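# Three arms stand an enclosure upright in its bay

## Task

Turn the enclosure so it rests upright on its base inside the marked bay, and never let it rotate quickly while doing so. The arm feet are fixed in metres, with facing angles in degrees counter-clockwise from +x: arm1 at x=-0.98 y=+0.32 z=+0.35 facing -1; arm2 at x=-0.97 y=-0.32 z=+0.38 facing -3; arm3 at x=+0.85 y=+0.00 z=+0.66 facing +178. At the end, open the grippers and pull every arm away. The enclosure must stay upright in the bay on its own, because a result that only holds while a robot supports it does not count.

## Robot and tools

ROBOTS. Three identical i2rt Big YAM arms, named arm1, arm2 and arm3. Each has six revolute joints, a two-finger gripper and a wrist camera. With joints 1 and 6 at zero and the hand level and pointing forward, the wrist camera rides on top of the hand and looks toward the fingertips. The hand can reach about 1.0 m from the joint-1 axis. Joints move at different speeds, so the hand may sweep a wide curve between two postures. Plan paths with that in mind. arm1 and arm2 stand side by side on the -x side, facing roughly +x. arm3 stands on the +x side, facing back toward them.

FRAMES. All positions share one scene frame with its origin on the floor and +z up. The hand point is the midpoint between the fingertips. The hand's z axis runs along the fingers, and the fingers open and close along its y axis. Foot poses are not printed; use the mounting values in the task.

JOINTS (radians, absolute targets; the ± value is how close counts as reached):
- joint1_rad: -2.879 to 2.879, ±0.045. Spins the arm about its foot, positive counter-clockwise seen from above; 0 stretches the arm out along the foot's facing direction.
- joint2_rad: 0 to 3.141, ±0.14. Shoulder. 0 points the upper arm backward and about level; increasing values lift it and then swing it forward.
- joint3_rad: 0 to 3.019, ±0.09. Elbow. 0 means the forearm is folded onto the upper arm; larger values unfold it.
- joint4_rad: -1.692 to 1.57, ±0.055. Hand pitch; positive tips the fingers up.
- joint5_rad: -1.57 to 1.57, ±0.03. Sideways hand swing; positive goes to the arm's right.
- joint6_rad: -2.094 to 2.094, ±0.035. Hand roll; positive is clockwise as seen from behind the hand.
- gripper_m: 0 to 0.093 metres, ±0.003. This is the fingertip gap. Each finger pad grips with roughly 50 to 62 N at most, and some grippers give less.

TOOLS.
execute_actions(actions, cameras). actions is a list holding one action, or no action at all. An empty list only reports state and images. An action is an object keyed by robot name. Each robot gets its own object with a single key, joints, which maps joint names to absolute targets in the units above. These are places to go to, not offsets. Any subset of joints and robots may appear. Example: {"arm1": {"joints": {"gripper_m": 0.05}}, "arm2": {"joints": {"joint1_rad": 0.3}}}. All named motions start at the same moment and may finish at different times. A single action runs for at most 15 s. A joint or robot you leave out can still be pushing toward an earlier target. An unknown key or out-of-range number rejects the whole call, and then nothing moves. cameras is a list chosen from arm1_cam_wrist, arm2_cam_wrist, arm3_cam_wrist, cam_high, cam_low and all. Omitting it, passing null or passing ["all"] returns every camera; [] returns none. Images are 672x504 and are taken when the call ends. The pictures line gives the image order.
wait(seconds): 0 to 10 s. Nothing new is commanded. It returns the same state and images as an empty action.
zoom_image(camera, region): a closer look at that camera's most recent full image. region is [x0, y0, x1, y1] in image pixels measured from the top-left corner, no larger than 504x504.
finished_scene(scene): give the current scene number. This closes the scene for good and reports whether the goal was met. Call it only after the enclosure stands on its own and the arms are open and clear.

READING RESULTS. joint_positions holds the measured joint values. joint_status tells how each commanded motion ended:
- off_target: the joint stopped away from its goal and may still be pushing.
- contact_stop: the joint halted on contact and now holds where it stopped.
- time_out: the joint could not finish. It keeps its target, or one within 0.375, 0.375, 0.113, 0.225, 0.075, 0.3 rad of its position for joints 1 to 6, and keeps pushing. It will move there by itself if the way opens.
- not_followed: a self- and inter-arm collision check refused that arm's joint targets. The line "joint command not followed" and a cause line appear with it. A gripper target in the same action still runs, and the refused targets may be retried on later actions.
- limit_stop_at_motor_heat: the arm was stopped by overheating. Send the target again.
on_its_own lists what the robots did that this call did not order. In it, "held at" is the target a joint holds, not its position. If any stop is reported, the remaining motion calls in that reply are skipped.

CAUTIONS.
- Do not drop the enclosure, let it slip, slam it, spin it quickly, or push it out of the work area or onto the floor.
- A strong squeeze between two arms fails at once, and a hard collision can too. Nothing in the state reports arm-to-arm contact. The collision check ignores fingers, gripper housings and wrist cameras, and it can react too late.
- A Big YAM keeps pushing after contact, and it can push hard. To relieve a joint, command its reported position. A very small change from the current position might not move a joint at all.
- Loaded joints heat up, and they also heat while you are composing a reply, because the robot holds the last command meanwhile. A MOTOR HOT line appears from 85 °C. At 100 °C an OVER-TEMPERATURE FAULT makes that arm go limp and fall until it cools. Joints holding a load sag.
- Loose objects can receive brief outside pushes, so check the cameras before letting go and again afterward.

Each tool is called after "Call:" as name([rows], argument=value, ...), one row to a line, values as JSON.

## Session

I'll start by looking at the scene.

Call:
execute_actions(actions=[])

Scene clock: 0.00 s.
Motor temperatures (°C, as the motors report them): arm1=[29 27 30 29 30 28] | arm2=[30 30 29 29 27 28] | arm3=[27 28 29 30 27 28]
arm1.joint_positions: joint1_rad=-0.088 joint2_rad=+0.528 joint3_rad=+1.362 joint4_rad=-1.173 joint5_rad=-0.080 joint6_rad=-0.146 gripper_m=+0.094
arm1.joint_status: not commanded
arm1.hand: x=-0.7607 y=+0.3064 z=+0.9309 quat_wxyz=(-0.573, +0.036, -0.818, +0.040) (m; scene frame)
arm2.joint_positions: joint1_rad=-0.169 joint2_rad=+0.559 joint3_rad=+1.335 joint4_rad=-1.347 joint5_rad=-0.195 joint6_rad=-0.179 gripper_m=+0.095
arm2.joint_status: not commanded
arm2.hand: x=-0.7570 y=-0.3332 z=+0.9069 quat_wxyz=(-0.484, +0.030, -0.874, +0.011) (m; scene frame)
arm3.joint_positions: joint1_rad=-0.066 joint2_rad=+0.446 joint3_rad=+1.359 joint4_rad=-1.410 joint5_rad=-0.030 joint6_rad=+0.456 gripper_m=+0.094
arm3.joint_status: not commanded
arm3.hand: x=+0.6946 y=+0.0108 z=+1.1974 quat_wxyz=(+0.102, +0.828, -0.229, -0.501) (m; scene frame)
pictures: arm1_cam_wrist, arm2_cam_wrist, arm3_cam_wrist, cam_high, cam_low
Images, in order (width x height): arm1_cam_wrist 672x504, arm2_cam_wrist 672x504, arm3_cam_wrist 672x504, cam_high 672x504, cam_low 672x504.

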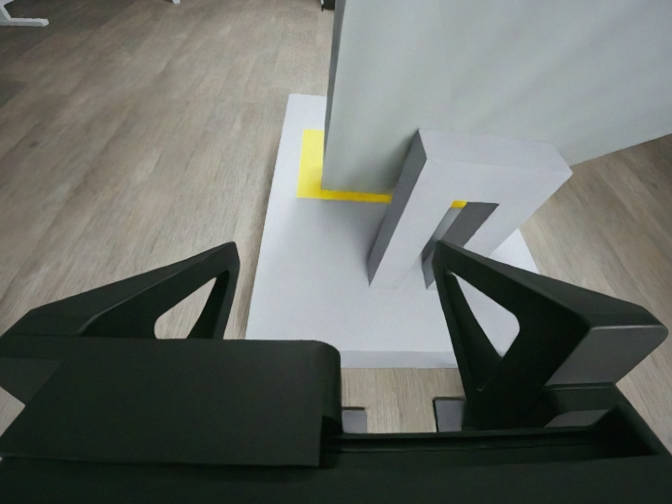

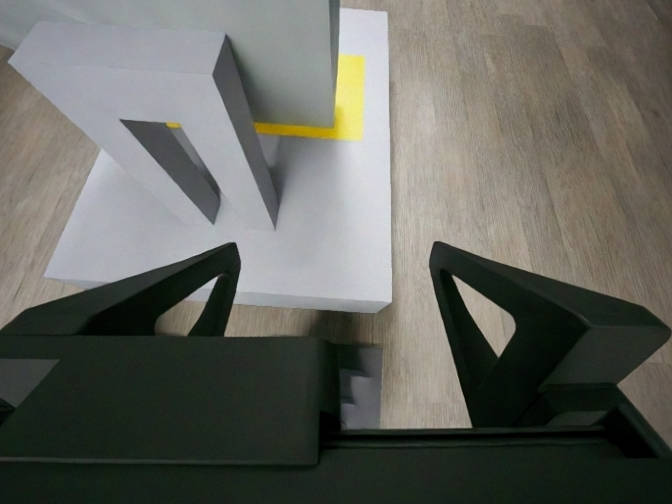

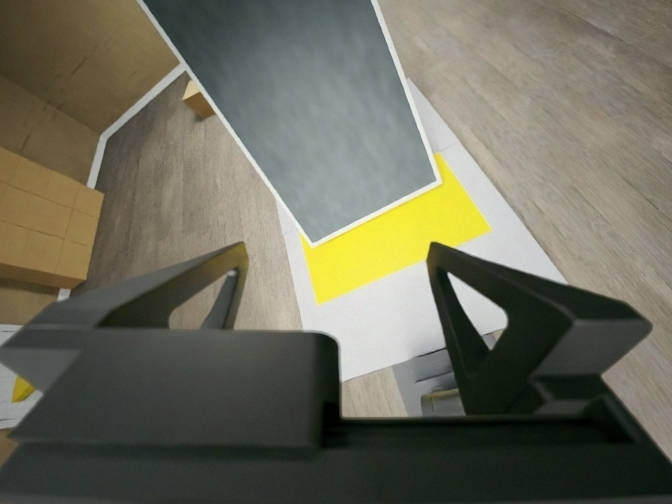

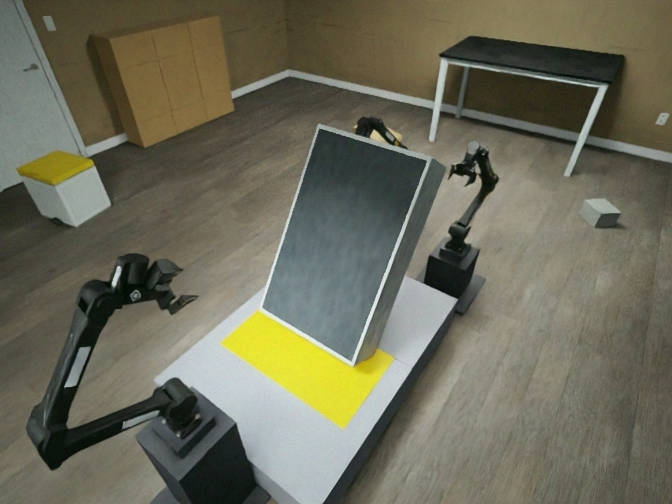

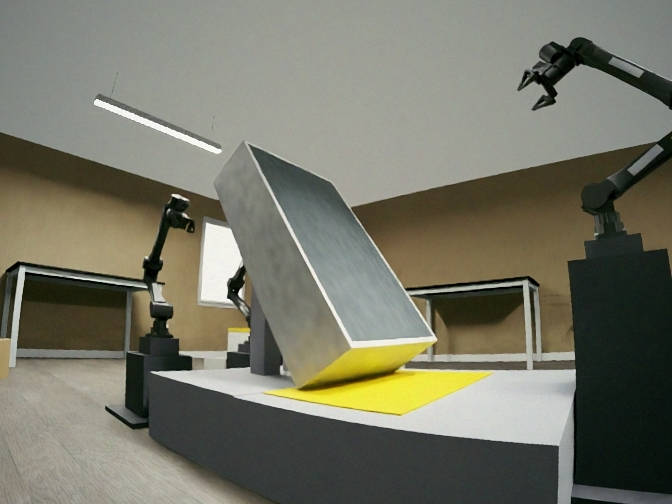

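Call:
execute_actions([
  {"arm1": {"joints": {"joint1_rad": 0.0, "joint5_rad": 0.0, "joint6_rad": 0.0, "joint4_rad": -0.3}}, "arm2": {"joints": {"joint1_rad": 0.0, "joint5_rad": 0.0, "joint6_rad": 0.0, "joint3_rad": 1.9}}, "arm3": {"joints": {"joint1_rad": 0.0, "joint5_rad": 0.0, "joint6_rad": 0.0, "joint2_rad": 1.2}}},
])

Scene clock: 121.53 s.
Motor temperatures (°C, as the motors report them): arm1=[29 27 38 30 30 28] | arm2=[30 30 38 30 28 28] | arm3=[27 28 38 30 27 28]
arm1.joint_positions: joint1_rad=-0.006 joint2_rad=+0.528 joint3_rad=+1.362 joint4_rad=-0.318 joint5_rad=-0.002 joint6_rad=-0.011 gripper_m=+0.094
arm1.joint_status: all done
arm1.hand: x=-0.7762 y=+0.3106 z=+1.1339 quat_wxyz=(-0.861, -0.006, -0.508, +0.017) (m; scene frame)
arm2.joint_positions: joint1_rad=-0.009 joint2_rad=+0.547 joint3_rad=+1.891 joint4_rad=-1.347 joint5_rad=-0.003 joint6_rad=-0.013 gripper_m=+0.095
arm2.joint_status: all done
arm2.hand: x=-0.9071 y=-0.3226 z=+1.1386 quat_wxyz=(-0.705, -0.014, -0.708, +0.024) (m; scene frame)
arm3.joint_positions: joint1_rad=-0.004 joint2_rad=+1.214 joint3_rad=+1.359 joint4_rad=-1.410 joint5_rad=-0.003 joint6_rad=+0.017 gripper_m=+0.094
arm3.joint_status: all done
arm3.hand: x=+0.4486 y=+0.0154 z=+0.9870 quat_wxyz=(-0.001, +0.988, -0.028, -0.152) (m; scene frame)
pictures: arm1_cam_wrist, arm2_cam_wrist, arm3_cam_wrist, cam_high, cam_low
Images, in order (width x height): arm1_cam_wrist 672x504, arm2_cam_wrist 672x504, arm3_cam_wrist 672x504, cam_high 672x504, cam_low 672x504.

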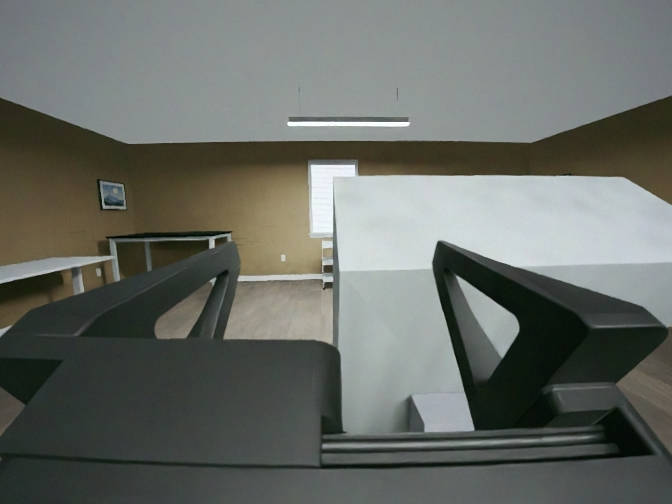

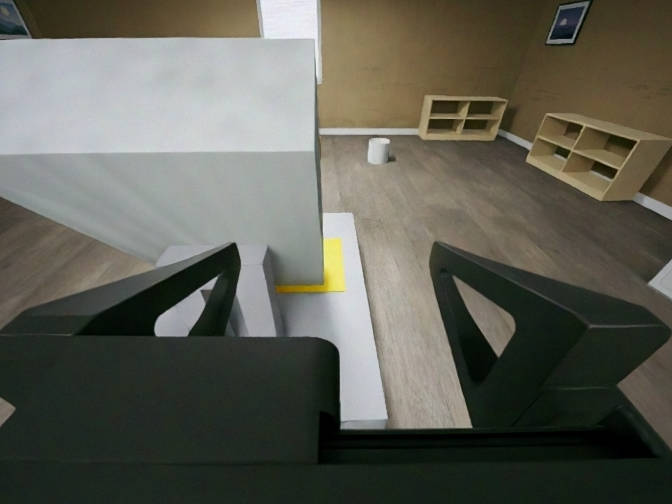

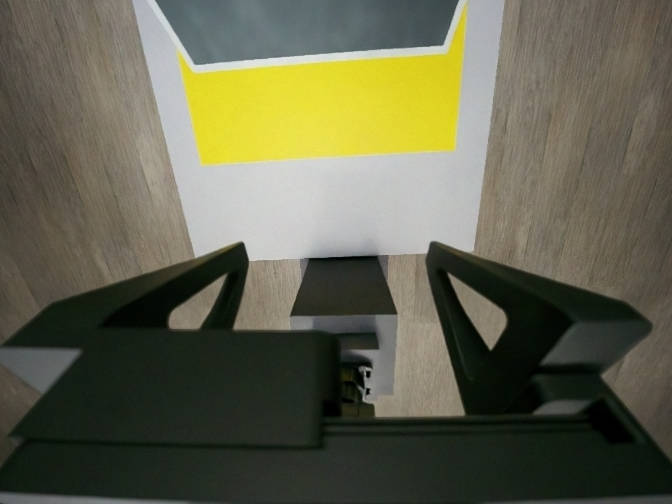

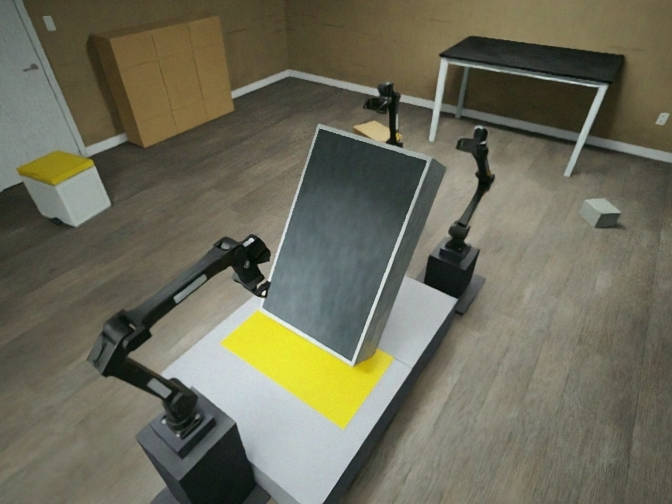

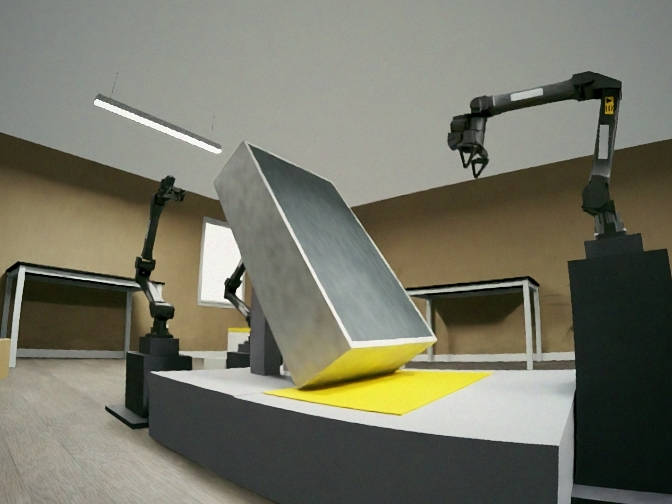

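Call:
execute_actions([
  {"arm1": {"joints": {"joint1_rad": -0.208, "joint3_rad": 0.808, "joint4_rad": 0.822, "gripper_m": 0.0}}, "arm2": {"joints": {"joint1_rad": 0.282, "joint3_rad": 0.729, "joint4_rad": 0.9065, "gripper_m": 0.0}}, "arm3": {"joints": {"joint2_rad": 1.69, "joint3_rad": 1.227, "joint4_rad": 0.314, "gripper_m": 0.0}}},
], cameras=["cam_low"])

Call:
execute_actions([
  {"arm1": {"joints": {"joint2_rad": 1.11}}, "arm2": {"joints": {"joint2_rad": 1.1155}}},
])

Scene clock: 243.63 s.
Motor temperatures (°C, as the motors report them): arm1=[29 28 40 30 30 28] | arm2=[30 31 34 30 28 28] | arm3=[27 30 46 30 27 28]
arm1.joint_positions: joint1_rad=-0.202 joint2_rad=+0.536 joint3_rad=+0.807 joint4_rad=+0.809 joint5_rad=-0.001 joint6_rad=-0.011 gripper_m=+0.001
arm1.joint_status: all done
arm1.hand: x=-0.7674 y=+0.2687 z=+1.0510 quat_wxyz=(-0.962, -0.027, -0.246, +0.114) (m; scene frame)
arm2.joint_positions: joint1_rad=+0.273 joint2_rad=+0.563 joint3_rad=+0.731 joint4_rad=+0.894 joint5_rad=-0.002 joint6_rad=-0.012 gripper_m=+0.001
arm2.joint_status: all done
arm2.hand: x=-0.7438 y=-0.2671 z=+1.0504 quat_wxyz=(-0.962, +0.031, -0.250, -0.102) (m; scene frame)
arm3.joint_positions: joint1_rad=-0.004 joint2_rad=+1.707 joint3_rad=+1.202 joint4_rad=+0.292 joint5_rad=-0.003 joint6_rad=+0.016 gripper_m=+0.001
arm3.joint_status: all done
arm3.hand: x=+0.1388 y=+0.0277 z=+0.9166 quat_wxyz=(-0.007, +0.778, -0.020, -0.628) (m; scene frame)
pictures: cam_low
Images, in order (width x height): cam_low 672x504.

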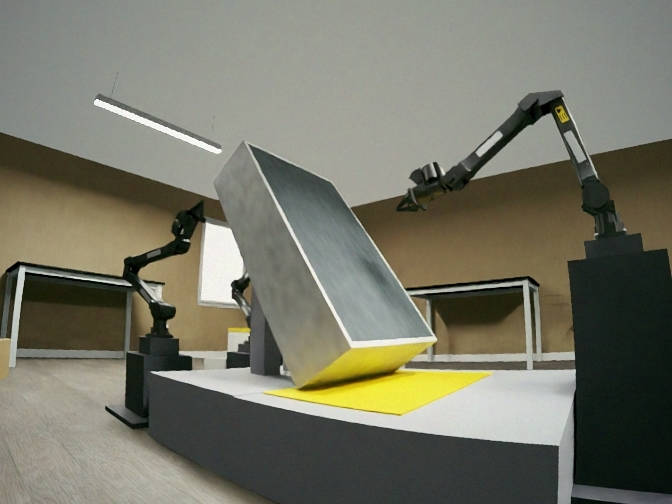

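Scene clock: 244.90 s.
Motor temperatures (°C, as the motors report them): arm1=[29 28 40 30 30 28] | arm2=[30 31 34 30 28 28] | arm3=[27 31 46 30 27 28]
arm1.joint_positions: joint1_rad=-0.202 joint2_rad=+1.112 joint3_rad=+0.801 joint4_rad=+0.821 joint5_rad=-0.001 joint6_rad=-0.011 gripper_m=+0.001
arm1.joint_status: all done
arm1.hand: x=-0.4981 y=+0.2069 z=+0.8500 quat_wxyz=(-0.854, -0.055, -0.507, +0.101) (m; scene frame)
arm2.joint_positions: joint1_rad=+0.273 joint2_rad=+1.129 joint3_rad=+0.726 joint4_rad=+0.904 joint5_rad=-0.002 joint6_rad=-0.012 gripper_m=+0.001
arm2.joint_status: all done
arm2.hand: x=-0.4961 y=-0.2110 z=+0.8513 quat_wxyz=(-0.855, +0.061, -0.507, -0.091) (m; scene frame)
arm3.joint_positions: joint1_rad=-0.004 joint2_rad=+1.707 joint3_rad=+1.202 joint4_rad=+0.292 joint5_rad=-0.003 joint6_rad=+0.016 gripper_m=+0.001
arm3.joint_status: not commanded
arm3.hand: x=+0.1388 y=+0.0277 z=+0.9166 quat_wxyz=(-0.007, +0.778, -0.020, -0.628) (m; scene frame)
pictures: arm1_cam_wrist, arm2_cam_wrist, arm3_cam_wrist, cam_high, cam_low
Images, in order (width x height): arm1_cam_wrist 672x504, arm2_cam_wrist 672x504, arm3_cam_wrist 672x504, cam_high 672x504, cam_low 672x504.

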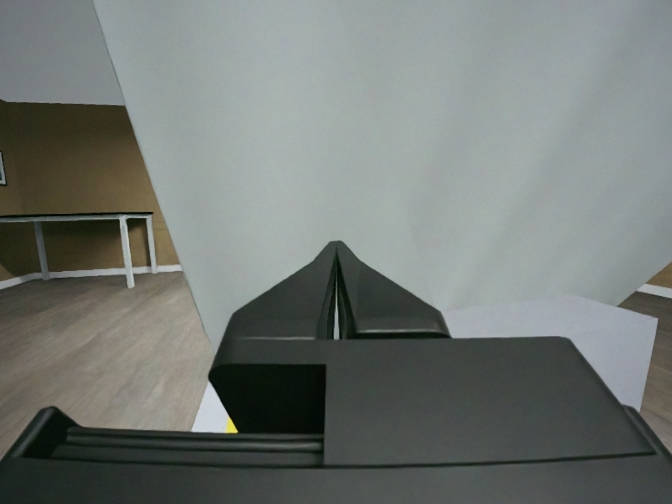

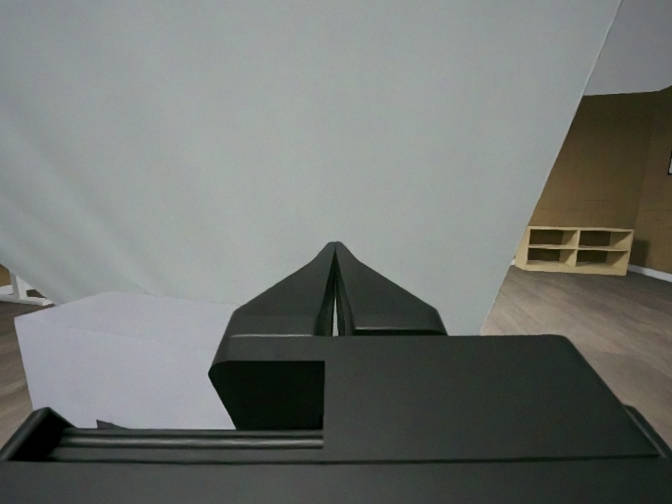

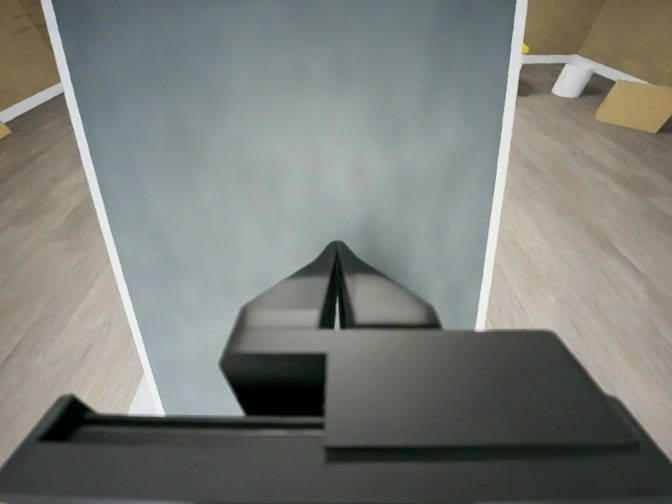

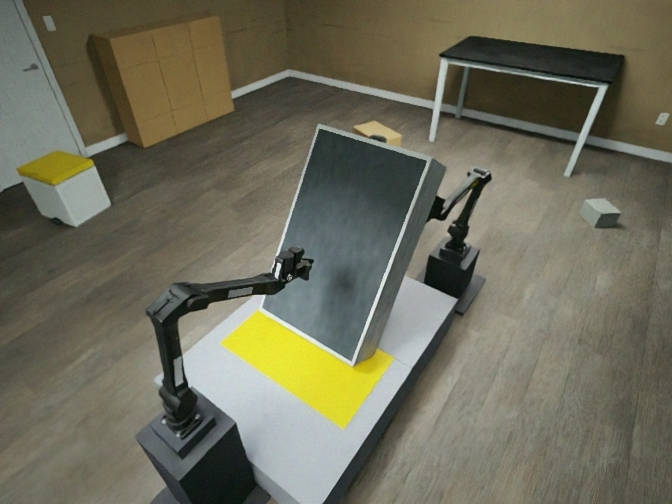

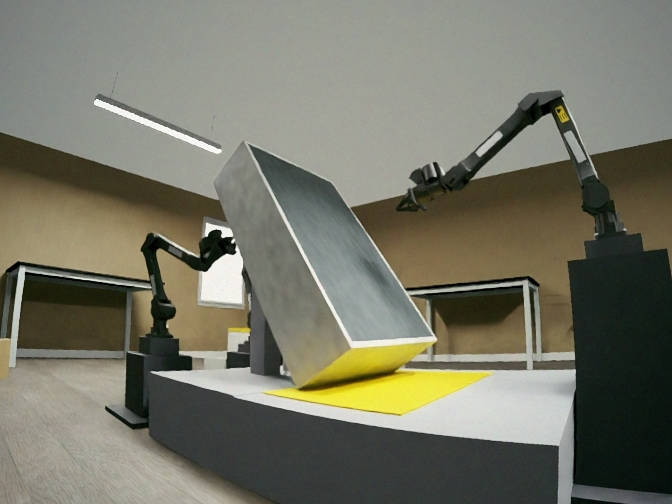

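Call:
execute_actions([
  {"arm1": {"joints": {"joint1_rad": -0.185, "joint2_rad": 1.237, "joint3_rad": 0.98, "joint4_rad": 0.765}}, "arm2": {"joints": {"joint1_rad": 0.26, "joint2_rad": 1.223, "joint3_rad": 0.893, "joint4_rad": 0.847}}, "arm3": {"joints": {"joint2_rad": 2.10, "joint3_rad": 1.835, "joint4_rad": 0.075}}},
], cameras=["cam_low", "cam_high", "arm3_cam_wrist"])

Scene clock: 333.63 s.
Motor temperatures (°C, as the motors report them): arm1=[29 29 44 30 30 28] | arm2=[30 31 40 30 28 28] | arm3=[27 35 50 31 27 28]
arm1.joint_positions: joint1_rad=-0.195 joint2_rad=+1.235 joint3_rad=+0.927 joint4_rad=+0.771 joint5_rad=-0.001 joint6_rad=-0.011 gripper_m=+0.001
arm1.joint_status: all done
arm1.hand: x=-0.4466 y=+0.1991 z=+0.8510 quat_wxyz=(-0.843, -0.055, -0.527, +0.096) (m; scene frame)
arm2.joint_positions: joint1_rad=+0.273 joint2_rad=+1.232 joint3_rad=+0.837 joint4_rad=+0.850 joint5_rad=-0.002 joint6_rad=-0.012 gripper_m=+0.001
arm2.joint_status: all done
arm2.hand: x=-0.4524 y=-0.2010 z=+0.8528 quat_wxyz=(-0.844, +0.064, -0.526, -0.090) (m; scene frame)
arm3.joint_positions: joint1_rad=-0.004 joint2_rad=+2.112 joint3_rad=+1.785 joint4_rad=+0.077 joint5_rad=-0.003 joint6_rad=+0.016 gripper_m=+0.001
arm3.joint_status: all done
arm3.hand: x=-0.0211 y=+0.0339 z=+0.8935 quat_wxyz=(-0.006, +0.790, -0.021, -0.613) (m; scene frame)
pictures: arm3_cam_wrist, cam_high, cam_low
Images, in order (width x height): arm3_cam_wrist 672x504, cam_high 672x504, cam_low 672x504.

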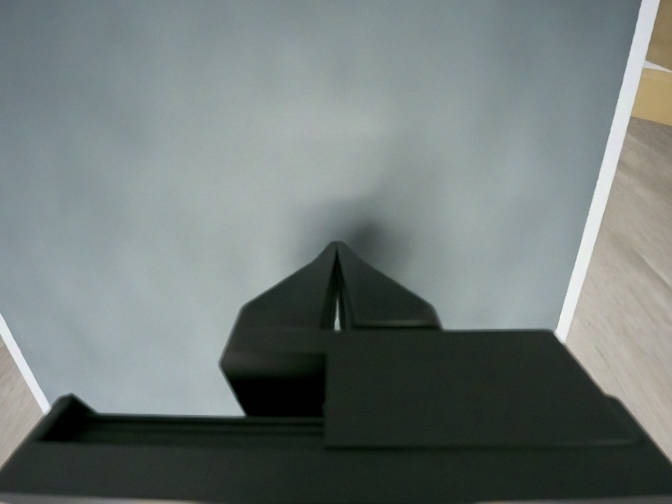

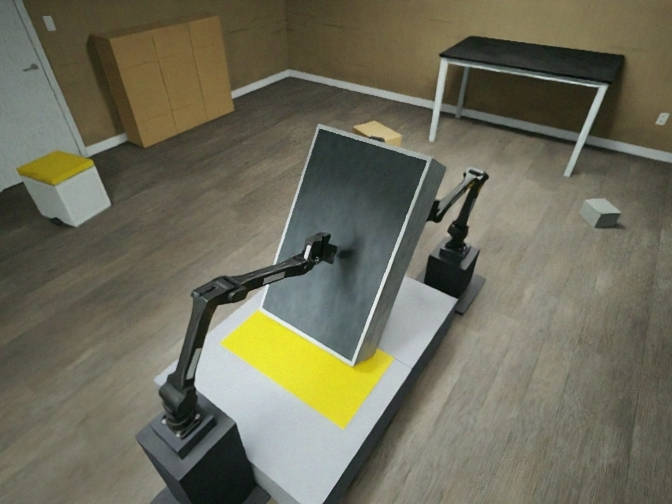

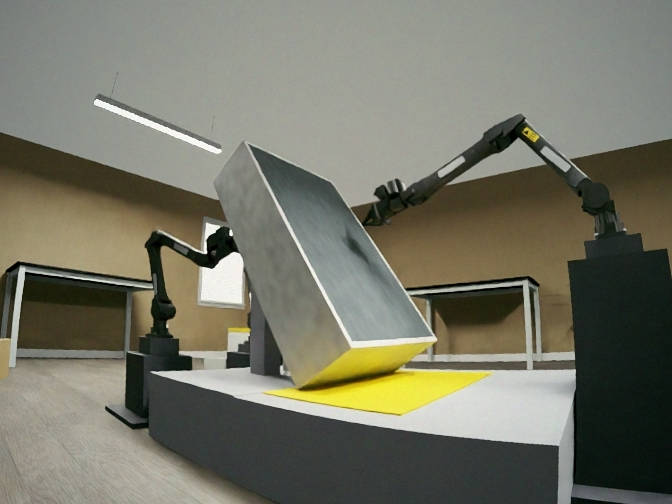

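Call:
execute_actions([
  {"arm1": {"joints": {"joint1_rad": -0.175, "joint2_rad": 1.312, "joint3_rad": 1.09, "joint4_rad": 0.726}}, "arm2": {"joints": {"joint1_rad": 0.245, "joint2_rad": 1.296, "joint3_rad": 1.003, "joint4_rad": 0.807}}},
], cameras=["cam_low", "arm3_cam_wrist"])

Scene clock: 355.63 s.
Motor temperatures (°C, as the motors report them): arm1=[29 29 50 30 30 28] | arm2=[30 31 47 30 28 28] | arm3=[27 38 55 31 27 28]
arm1.joint_positions: joint1_rad=-0.186 joint2_rad=+1.260 joint3_rad=+0.968 joint4_rad=+0.742 joint5_rad=+0.005 joint6_rad=-0.009 gripper_m=+0.001
arm1.joint_status: joint3_rad time_out (moved +0.041 of +0.163); the others done
arm1.on_its_own: joint3_rad reads +0.968 and still pushes toward +1.081 since a time_out
arm1.hand: x=-0.4331 y=+0.2002 z=+0.8550 quat_wxyz=(-0.839, -0.057, -0.533, +0.093) (m; scene frame)
arm2.joint_positions: joint1_rad=+0.257 joint2_rad=+1.262 joint3_rad=+0.886 joint4_rad=+0.817 joint5_rad=-0.006 joint6_rad=-0.012 gripper_m=+0.001
arm2.joint_status: joint3_rad time_out (moved +0.049 of +0.166); the others done
arm2.on_its_own: joint3_rad reads +0.886 and still pushes toward +0.999 since a time_out
arm2.hand: x=-0.4351 y=-0.2054 z=+0.8578 quat_wxyz=(-0.840, +0.062, -0.532, -0.084) (m; scene frame)
arm3.joint_positions: joint1_rad=-0.004 joint2_rad=+2.112 joint3_rad=+1.785 joint4_rad=+0.077 joint5_rad=-0.003 joint6_rad=+0.016 gripper_m=+0.001
arm3.joint_status: not commanded
arm3.hand: x=-0.0211 y=+0.0339 z=+0.8935 quat_wxyz=(-0.006, +0.790, -0.021, -0.613) (m; scene frame)
pictures: arm3_cam_wrist, cam_low
Images, in order (width x height): arm3_cam_wrist 672x504, cam_low 672x504.

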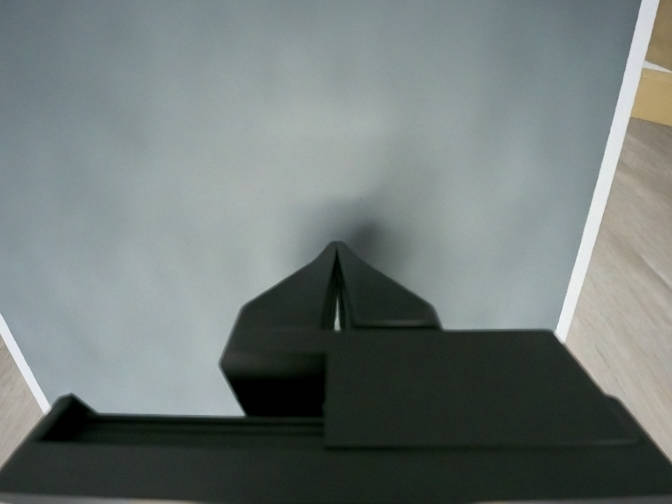

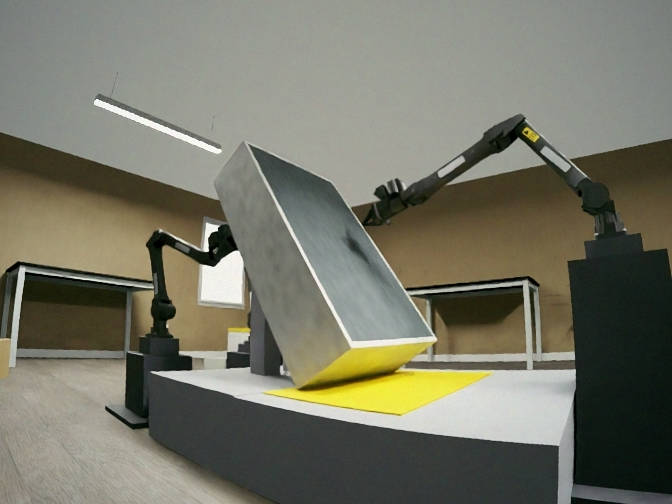

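Call:
execute_actions([
  {"arm1": {"joints": {"joint2_rad": 0.6, "joint3_rad": 0.95, "joint4_rad": 0.8}}, "arm2": {"joints": {"joint2_rad": 0.6, "joint3_rad": 0.88, "joint4_rad": 0.85}}, "arm3": {"joints": {"joint2_rad": 1.38, "joint3_rad": 2.95, "joint4_rad": 0.0}}},
], cameras=["cam_low"])

Call:
execute_actions([
  {"arm1": {"joints": {"joint3_rad": 2.17, "joint4_rad": 0.0}}, "arm2": {"joints": {"joint3_rad": 2.17, "joint4_rad": 0.0}}},
], cameras=["cam_low"])

Scene clock: 388.53 s.
Motor temperatures (°C, as the motors report them): arm1=[29 28 60 30 30 28] | arm2=[30 31 57 30 28 28] | arm3=[27 39 56 31 27 28]
arm1.joint_positions: joint1_rad=-0.185 joint2_rad=+0.589 joint3_rad=+0.937 joint4_rad=+0.805 joint5_rad=+0.002 joint6_rad=-0.009 gripper_m=+0.001
arm1.joint_status: all done
arm1.hand: x=-0.7769 y=+0.2736 z=+1.1020 quat_wxyz=(-0.971, -0.023, -0.211, +0.107) (m; scene frame)
arm2.joint_positions: joint1_rad=+0.257 joint2_rad=+0.597 joint3_rad=+0.873 joint4_rad=+0.854 joint5_rad=-0.003 joint6_rad=-0.012 gripper_m=+0.001
arm2.joint_status: all done
arm2.hand: x=-0.7579 y=-0.2736 z=+1.1076 quat_wxyz=(-0.971, +0.026, -0.217, -0.095) (m; scene frame)
arm3.joint_positions: joint1_rad=-0.004 joint2_rad=+1.384 joint3_rad=+2.950 joint4_rad=-0.003 joint5_rad=-0.002 joint6_rad=+0.016 gripper_m=+0.001
arm3.joint_status: all done
arm3.hand: x=+0.8313 y=-0.0005 z=+1.8003 quat_wxyz=(-0.012, +0.004, +0.002, -1.000) (m; scene frame)
pictures: cam_low
Images, in order (width x height): cam_low 672x504.

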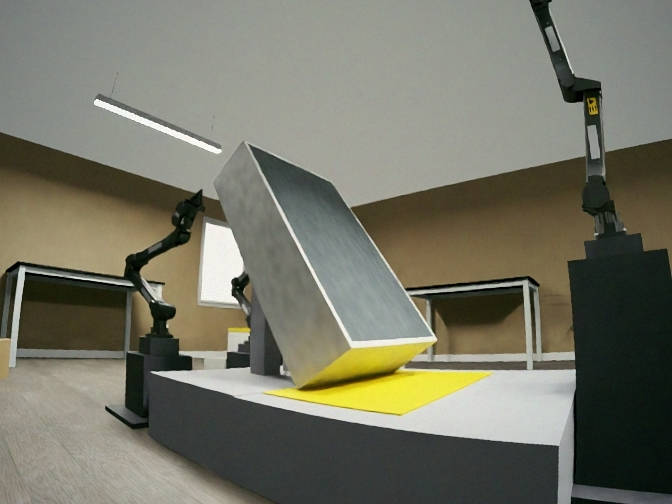

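Scene clock: 390.53 s.
Motor temperatures (°C, as the motors report them): arm1=[29 29 58 30 30 28] | arm2=[30 31 55 30 28 28] | arm3=[27 38 54 31 27 28]
arm1.joint_positions: joint1_rad=-0.185 joint2_rad=+0.594 joint3_rad=+2.174 joint4_rad=+0.011 joint5_rad=+0.002 joint6_rad=-0.009 gripper_m=+0.001
arm1.joint_status: all done
arm1.hand: x=-1.2310 y=+0.3697 z=+1.3809 quat_wxyz=(-0.994, -0.002, +0.006, +0.109) (m; scene frame)
arm2.joint_positions: joint1_rad=+0.257 joint2_rad=+0.584 joint3_rad=+2.178 joint4_rad=+0.010 joint5_rad=-0.003 joint6_rad=-0.012 gripper_m=+0.001
arm2.joint_status: all done
arm2.hand: x=-1.2397 y=-0.3748 z=+1.4059 quat_wxyz=(-0.995, +0.000, +0.016, -0.098) (m; scene frame)
arm3.joint_positions: joint1_rad=-0.004 joint2_rad=+1.384 joint3_rad=+2.950 joint4_rad=-0.003 joint5_rad=-0.002 joint6_rad=+0.016 gripper_m=+0.001
arm3.joint_status: not commanded
arm3.hand: x=+0.8313 y=-0.0005 z=+1.8003 quat_wxyz=(-0.012, +0.004, +0.002, -1.000) (m; scene frame)
pictures: cam_low
Images, in order (width x height): cam_low 672x504.

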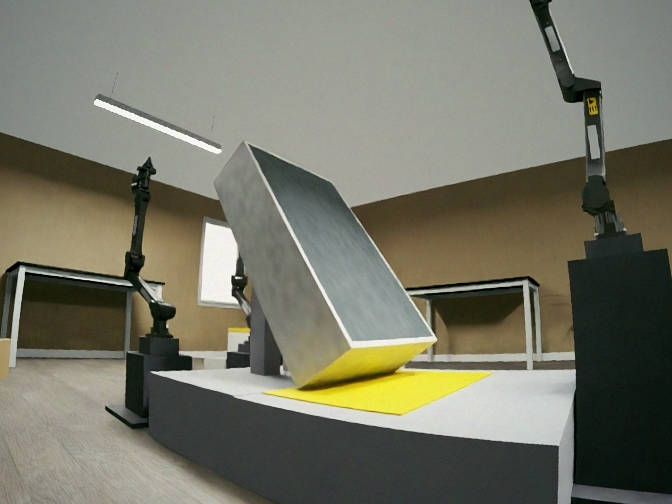

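Call:
execute_actions([
  {"arm1": {"joints": {"joint1_rad": -0.265, "joint3_rad": 1.14, "joint4_rad": 0.0}}, "arm2": {"joints": {"joint1_rad": 0.35, "joint3_rad": 1.06, "joint4_rad": 0.0}}},
], cameras=[])

Call:
execute_actions([
  {"arm1": {"joints": {"joint2_rad": 0.844}}, "arm2": {"joints": {"joint2_rad": 0.79}}},
], cameras=["cam_low", "arm1_cam_wrist", "arm2_cam_wrist"])

Scene clock: 512.33 s.
Motor temperatures (°C, as the motors report them): arm1=[29 32 39 30 30 28] | arm2=[30 34 37 30 28 28] | arm3=[27 32 41 30 27 28]
arm1.joint_positions: joint1_rad=-0.265 joint2_rad=+0.610 joint3_rad=+1.136 joint4_rad=-0.001 joint5_rad=+0.001 joint6_rad=-0.009 gripper_m=+0.001
arm1.joint_status: all done
arm1.hand: x=-0.6955 y=+0.2328 z=+1.0670 quat_wxyz=(-0.854, -0.071, -0.499, +0.128) (m; scene frame)
arm2.joint_positions: joint1_rad=+0.348 joint2_rad=+0.603 joint3_rad=+1.058 joint4_rad=-0.005 joint5_rad=-0.002 joint6_rad=-0.012 gripper_m=+0.001
arm2.joint_status: all done
arm2.hand: x=-0.6734 y=-0.2268 z=+1.0577 quat_wxyz=(-0.838, +0.084, -0.525, -0.121) (m; scene frame)
arm3.joint_positions: joint1_rad=-0.004 joint2_rad=+1.384 joint3_rad=+2.950 joint4_rad=-0.003 joint5_rad=-0.002 joint6_rad=+0.016 gripper_m=+0.001
arm3.joint_status: not commanded
arm3.hand: x=+0.8313 y=-0.0005 z=+1.8003 quat_wxyz=(-0.012, +0.004, +0.002, -1.000) (m; scene frame)
pictures: none
No camera images: the call's "cameras" was empty. Leave "cameras" out to get every camera's image.

Scene clock: 513.57 s.
Motor temperatures (°C, as the motors report them): arm1=[29 32 40 30 30 28] | arm2=[30 34 37 30 28 28] | arm3=[27 32 41 30 27 28]
arm1.joint_positions: joint1_rad=-0.265 joint2_rad=+0.854 joint3_rad=+1.124 joint4_rad=-0.001 joint5_rad=+0.001 joint6_rad=-0.009 gripper_m=+0.001
arm1.joint_status: all done
arm1.hand: x=-0.5661 y=+0.1944 z=+0.9753 quat_wxyz=(-0.784, -0.086, -0.604, +0.118) (m; scene frame)
arm2.joint_positions: joint1_rad=+0.348 joint2_rad=+0.794 joint3_rad=+1.052 joint4_rad=-0.005 joint5_rad=-0.002 joint6_rad=-0.012 gripper_m=+0.001
arm2.joint_status: all done
arm2.hand: x=-0.5787 y=-0.1977 z=+0.9888 quat_wxyz=(-0.782, +0.096, -0.605, -0.113) (m; scene frame)
arm3.joint_positions: joint1_rad=-0.004 joint2_rad=+1.384 joint3_rad=+2.950 joint4_rad=-0.003 joint5_rad=-0.002 joint6_rad=+0.016 gripper_m=+0.001
arm3.joint_status: not commanded
arm3.hand: x=+0.8313 y=-0.0005 z=+1.8003 quat_wxyz=(-0.012, +0.004, +0.002, -1.000) (m; scene frame)
pictures: arm1_cam_wrist, arm2_cam_wrist, cam_low
Images, in order (width x height): arm1_cam_wrist 672x504, arm2_cam_wrist 672x504, cam_low 672x504.

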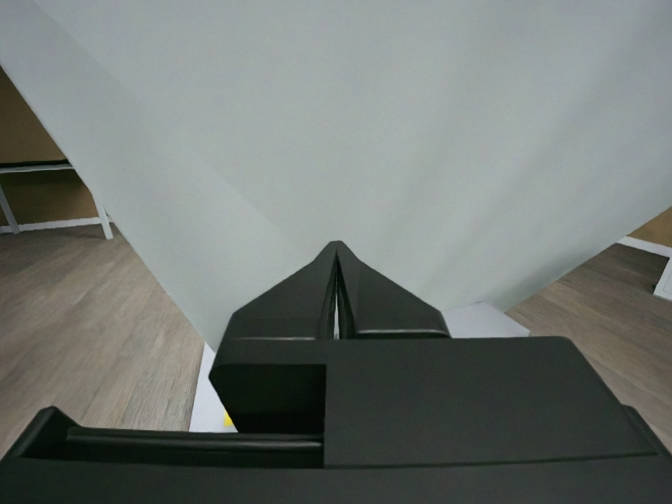

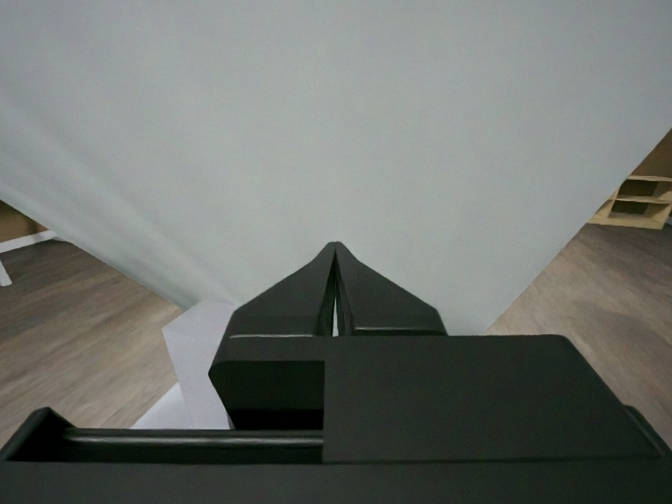

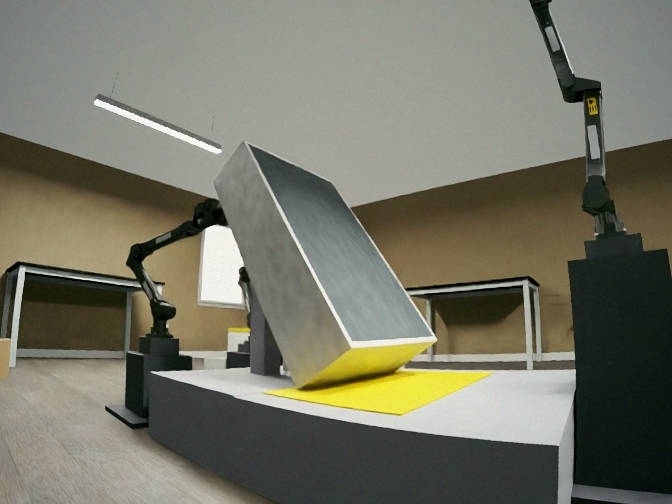

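Call:
execute_actions([
  {"arm1": {"joints": {"joint2_rad": 0.957, "joint3_rad": 1.262}}, "arm2": {"joints": {"joint2_rad": 0.908, "joint3_rad": 1.176}}},
], cameras=[])

Call:
execute_actions([
  {"arm1": {"joints": {"joint2_rad": 1.07, "joint3_rad": 1.385}}, "arm2": {"joints": {"joint2_rad": 1.022, "joint3_rad": 1.297}}},
], cameras=["cam_low"])

Scene clock: 529.17 s.
Motor temperatures (°C, as the motors report them): arm1=[29 31 45 30 30 28] | arm2=[30 32 42 30 28 28] | arm3=[27 32 41 30 27 28]
arm1.joint_positions: joint1_rad=-0.265 joint2_rad=+0.953 joint3_rad=+1.209 joint4_rad=-0.001 joint5_rad=+0.001 joint6_rad=-0.009 gripper_m=+0.001
arm1.joint_status: all done
arm1.hand: x=-0.5314 y=+0.1841 z=+0.9843 quat_wxyz=(-0.779, -0.087, -0.609, +0.117) (m; scene frame)
arm2.joint_positions: joint1_rad=+0.348 joint2_rad=+0.919 joint3_rad=+1.114 joint4_rad=-0.005 joint5_rad=-0.002 joint6_rad=-0.012 gripper_m=+0.001
arm2.joint_status: all done
arm2.hand: x=-0.5305 y=-0.1829 z=+0.9744 quat_wxyz=(-0.763, +0.100, -0.629, -0.111) (m; scene frame)
arm3.joint_positions: joint1_rad=-0.004 joint2_rad=+1.384 joint3_rad=+2.950 joint4_rad=-0.003 joint5_rad=-0.002 joint6_rad=+0.016 gripper_m=+0.001
arm3.joint_status: not commanded
arm3.hand: x=+0.8313 y=-0.0005 z=+1.8003 quat_wxyz=(-0.012, +0.004, +0.002, -1.000) (m; scene frame)
pictures: none
No camera images: the call's "cameras" was empty. Leave "cameras" out to get every camera's image.

Scene clock: 531.07 s.
Motor temperatures (°C, as the motors report them): arm1=[29 31 47 30 30 28] | arm2=[30 32 45 30 28 28] | arm3=[27 32 41 30 27 28]
arm1.joint_positions: joint1_rad=-0.265 joint2_rad=+0.996 joint3_rad=+1.275 joint4_rad=-0.028 joint5_rad=-0.003 joint6_rad=-0.009 gripper_m=+0.001
arm1.joint_status: joint3_rad time_out (moved +0.065 of +0.176); the others done
arm1.on_its_own: joint3_rad reads +1.275 and still pushes toward +1.385 since a time_out
arm1.hand: x=-0.5187 y=+0.1809 z=+0.9982 quat_wxyz=(-0.778, -0.086, -0.611, +0.116) (m; scene frame)
arm2.joint_positions: joint1_rad=+0.348 joint2_rad=+0.965 joint3_rad=+1.187 joint4_rad=-0.027 joint5_rad=-0.001 joint6_rad=-0.012 gripper_m=+0.001
arm2.joint_status: joint3_rad time_out (moved +0.073 of +0.183); the others done
arm2.on_its_own: joint3_rad reads +1.187 and still pushes toward +1.297 since a time_out
arm2.hand: x=-0.5174 y=-0.1789 z=+0.9931 quat_wxyz=(-0.764, +0.099, -0.628, -0.111) (m; scene frame)
arm3.joint_positions: joint1_rad=-0.004 joint2_rad=+1.384 joint3_rad=+2.950 joint4_rad=-0.003 joint5_rad=-0.002 joint6_rad=+0.016 gripper_m=+0.001
arm3.joint_status: not commanded
arm3.hand: x=+0.8313 y=-0.0005 z=+1.8003 quat_wxyz=(-0.012, +0.004, +0.002, -1.000) (m; scene frame)
pictures: cam_low
Images, in order (width x height): cam_low 672x504.

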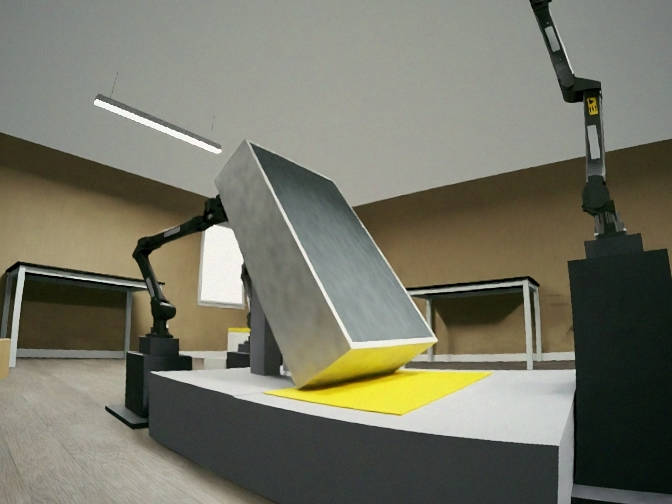

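Call:
execute_actions([
  {"arm1": {"joints": {"joint2_rad": 1.25, "joint3_rad": 1.43}}, "arm2": {"joints": {"joint2_rad": 1.22, "joint3_rad": 1.34}}, "arm3": {"joints": {"joint2_rad": 2.02, "joint3_rad": 2.12, "joint4_rad": 0.0}}},
], cameras=["cam_low"])

Scene clock: 556.73 s.
Motor temperatures (°C, as the motors report them): arm1=[29 30 61 30 30 28] | arm2=[30 32 61 30 28 28] | arm3=[27 33 42 30 27 28]
arm1.joint_positions: joint1_rad=-0.283 joint2_rad=+1.192 joint3_rad=+1.377 joint4_rad=-0.029 joint5_rad=+0.018 joint6_rad=-0.009 gripper_m=+0.000
arm1.joint_status: all done
arm1.hand: x=-0.4418 y=+0.1436 z=+0.9622 quat_wxyz=(-0.747, -0.104, -0.645, +0.125) (m; scene frame)
arm2.joint_positions: joint1_rad=+0.357 joint2_rad=+1.226 joint3_rad=+1.280 joint4_rad=-0.029 joint5_rad=-0.010 joint6_rad=-0.011 gripper_m=+0.001
arm2.joint_status: all done
arm2.hand: x=-0.4153 y=-0.1404 z=+0.9172 quat_wxyz=(-0.707, +0.115, -0.689, -0.109) (m; scene frame)
arm3.joint_positions: joint1_rad=-0.004 joint2_rad=+2.032 joint3_rad=+2.108 joint4_rad=-0.003 joint5_rad=-0.002 joint6_rad=+0.016 gripper_m=+0.001
arm3.joint_status: all done
arm3.hand: x=-0.0233 y=+0.0338 z=+1.1434 quat_wxyz=(-0.008, +0.681, -0.017, -0.732) (m; scene frame)
pictures: cam_low
Images, in order (width x height): cam_low 672x504.

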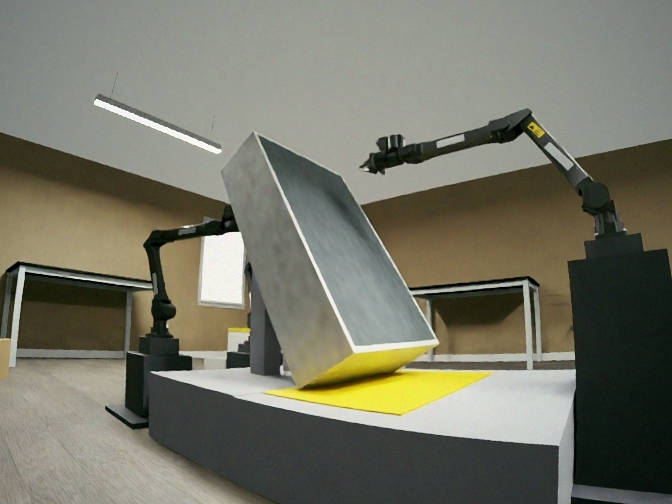

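Call:
execute_actions([
  {"arm1": {"joints": {"joint2_rad": 1.36, "joint3_rad": 1.57}}, "arm2": {"joints": {"joint2_rad": 1.39, "joint3_rad": 1.49}}},
], cameras=["cam_low"])

Scene clock: 574.33 s.
Motor temperatures (°C, as the motors report them): arm1=[29 30 59 30 31 28] | arm2=[30 32 58 30 28 28] | arm3=[27 37 48 30 27 28]
arm1.joint_positions: joint1_rad=-0.280 joint2_rad=+1.328 joint3_rad=+1.511 joint4_rad=-0.026 joint5_rad=+0.010 joint6_rad=-0.009 gripper_m=+0.000
arm1.joint_status: all done
arm1.hand: x=-0.3915 y=+0.1311 z=+0.9683 quat_wxyz=(-0.748, -0.100, -0.645, +0.121) (m; scene frame)
arm2.joint_positions: joint1_rad=+0.358 joint2_rad=+1.373 joint3_rad=+1.409 joint4_rad=-0.032 joint5_rad=-0.010 joint6_rad=-0.011 gripper_m=+0.001
arm2.joint_status: all done
arm2.hand: x=-0.3617 y=-0.1229 z=+0.9109 quat_wxyz=(-0.700, +0.116, -0.696, -0.108) (m; scene frame)
arm3.joint_positions: joint1_rad=-0.004 joint2_rad=+2.032 joint3_rad=+2.108 joint4_rad=-0.003 joint5_rad=-0.002 joint6_rad=+0.016 gripper_m=+0.001
arm3.joint_status: not commanded
arm3.hand: x=-0.0233 y=+0.0338 z=+1.1434 quat_wxyz=(-0.008, +0.681, -0.017, -0.732) (m; scene frame)
pictures: cam_low
Images, in order (width x height): cam_low 672x504.

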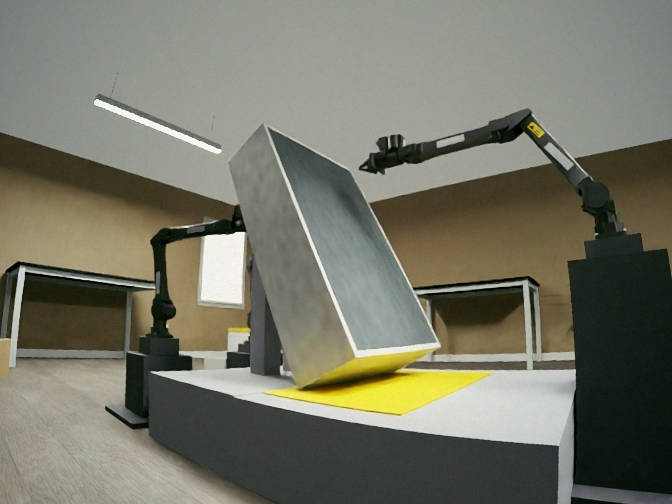

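Call:
execute_actions([
  {"arm1": {"joints": {"joint2_rad": 1.46, "joint3_rad": 1.70}}, "arm2": {"joints": {"joint2_rad": 1.49, "joint3_rad": 1.62}}, "arm3": {"joints": {"joint2_rad": 2.128, "joint3_rad": 2.235}}},
], cameras=["cam_low", "arm3_cam_wrist"])

Scene clock: 594.87 s.
Motor temperatures (°C, as the motors report them): arm1=[29 30 59 30 30 28] | arm2=[30 33 62 30 28 28] | arm3=[27 39 51 31 27 28]
arm1.joint_positions: joint1_rad=-0.272 joint2_rad=+1.443 joint3_rad=+1.643 joint4_rad=-0.019 joint5_rad=+0.002 joint6_rad=-0.009 gripper_m=+0.000
arm1.joint_status: all done
arm1.hand: x=-0.3491 y=+0.1243 z=+0.9797 quat_wxyz=(-0.756, -0.094, -0.638, +0.117) (m; scene frame)
arm2.joint_positions: joint1_rad=+0.358 joint2_rad=+1.475 joint3_rad=+1.536 joint4_rad=-0.033 joint5_rad=-0.004 joint6_rad=-0.011 gripper_m=+0.001
arm2.joint_status: all done
arm2.hand: x=-0.3243 y=-0.1120 z=+0.9244 quat_wxyz=(-0.708, +0.113, -0.689, -0.107) (m; scene frame)
arm3.joint_positions: joint1_rad=-0.004 joint2_rad=+2.133 joint3_rad=+2.178 joint4_rad=-0.003 joint5_rad=-0.002 joint6_rad=+0.016 gripper_m=+0.001
arm3.joint_status: all done
arm3.hand: x=-0.0545 y=+0.0351 z=+1.0987 quat_wxyz=(-0.008, +0.692, -0.018, -0.722) (m; scene frame)
pictures: arm3_cam_wrist, cam_low
Images, in order (width x height): arm3_cam_wrist 672x504, cam_low 672x504.

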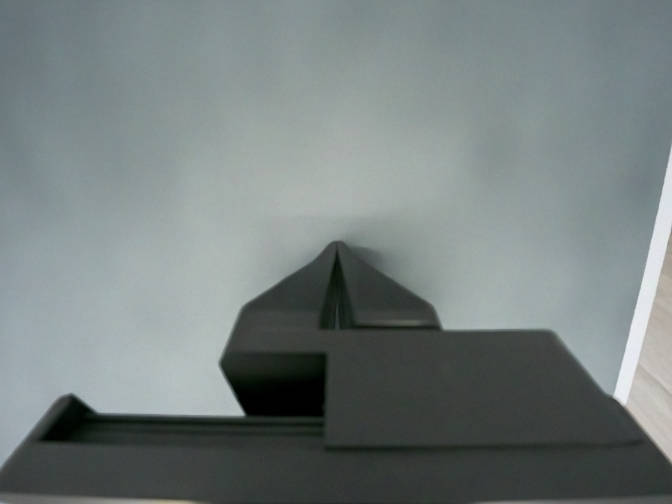

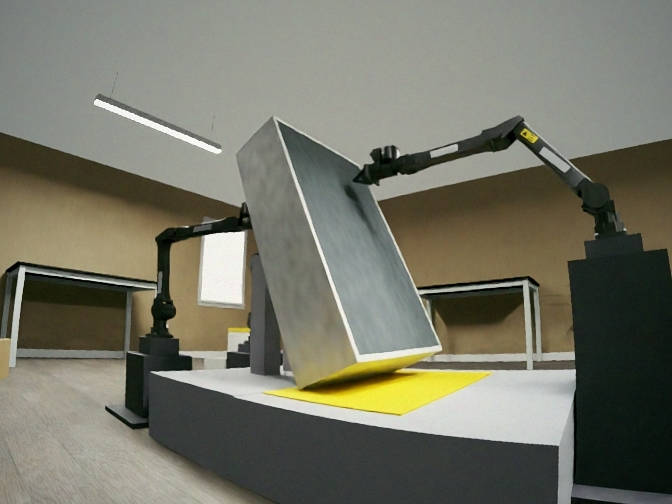

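Call:
execute_actions([
  {"arm1": {"joints": {"joint2_rad": 1.57, "joint3_rad": 1.84}}, "arm2": {"joints": {"joint2_rad": 1.60, "joint3_rad": 1.76}}},
], cameras=["cam_low", "arm3_cam_wrist"])

Scene clock: 610.73 s.
Motor temperatures (°C, as the motors report them): arm1=[29 31 60 30 30 28] | arm2=[30 33 64 30 28 28] | arm3=[27 40 56 31 27 28]
arm1.joint_positions: joint1_rad=-0.272 joint2_rad=+1.556 joint3_rad=+1.783 joint4_rad=-0.017 joint5_rad=+0.001 joint6_rad=-0.009 gripper_m=+0.000
arm1.joint_status: all done
arm1.hand: x=-0.3111 y=+0.1130 z=+0.9920 quat_wxyz=(-0.765, -0.092, -0.626, +0.118) (m; scene frame)
arm2.joint_positions: joint1_rad=+0.358 joint2_rad=+1.587 joint3_rad=+1.680 joint4_rad=-0.030 joint5_rad=-0.003 joint6_rad=-0.011 gripper_m=+0.001
arm2.joint_status: all done
arm2.hand: x=-0.2853 y=-0.0997 z=+0.9401 quat_wxyz=(-0.721, +0.111, -0.676, -0.109) (m; scene frame)
arm3.joint_positions: joint1_rad=-0.003 joint2_rad=+2.120 joint3_rad=+2.192 joint4_rad=-0.004 joint5_rad=-0.002 joint6_rad=+0.016 gripper_m=+0.001
arm3.joint_status: not commanded
arm3.hand: x=-0.0500 y=+0.0346 z=+1.1186 quat_wxyz=(-0.008, +0.683, -0.018, -0.730) (m; scene frame)
pictures: arm3_cam_wrist, cam_low
Images, in order (width x height): arm3_cam_wrist 672x504, cam_low 672x504.

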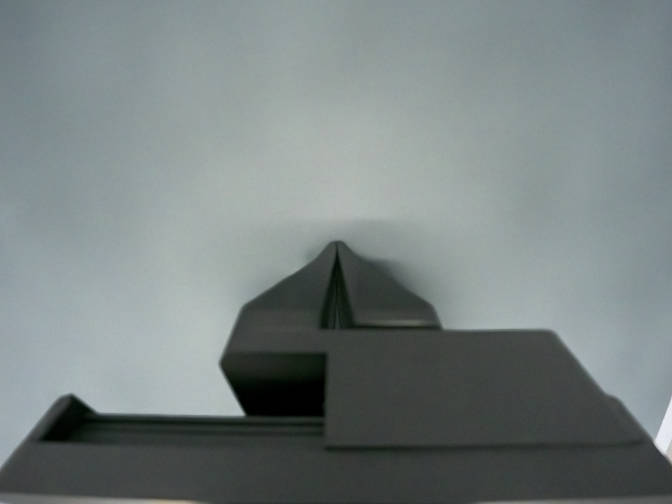

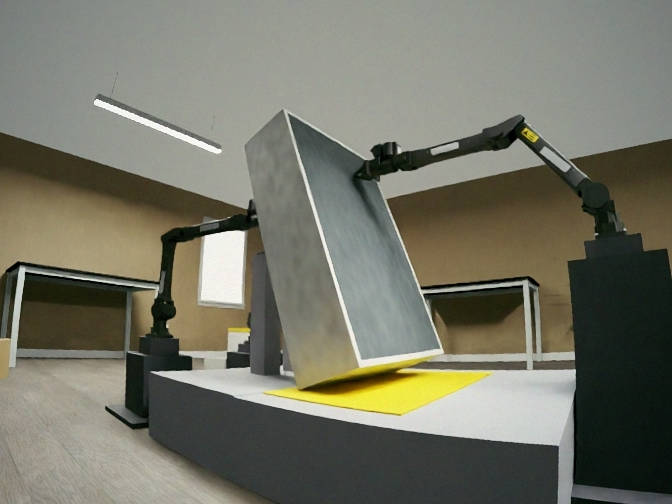

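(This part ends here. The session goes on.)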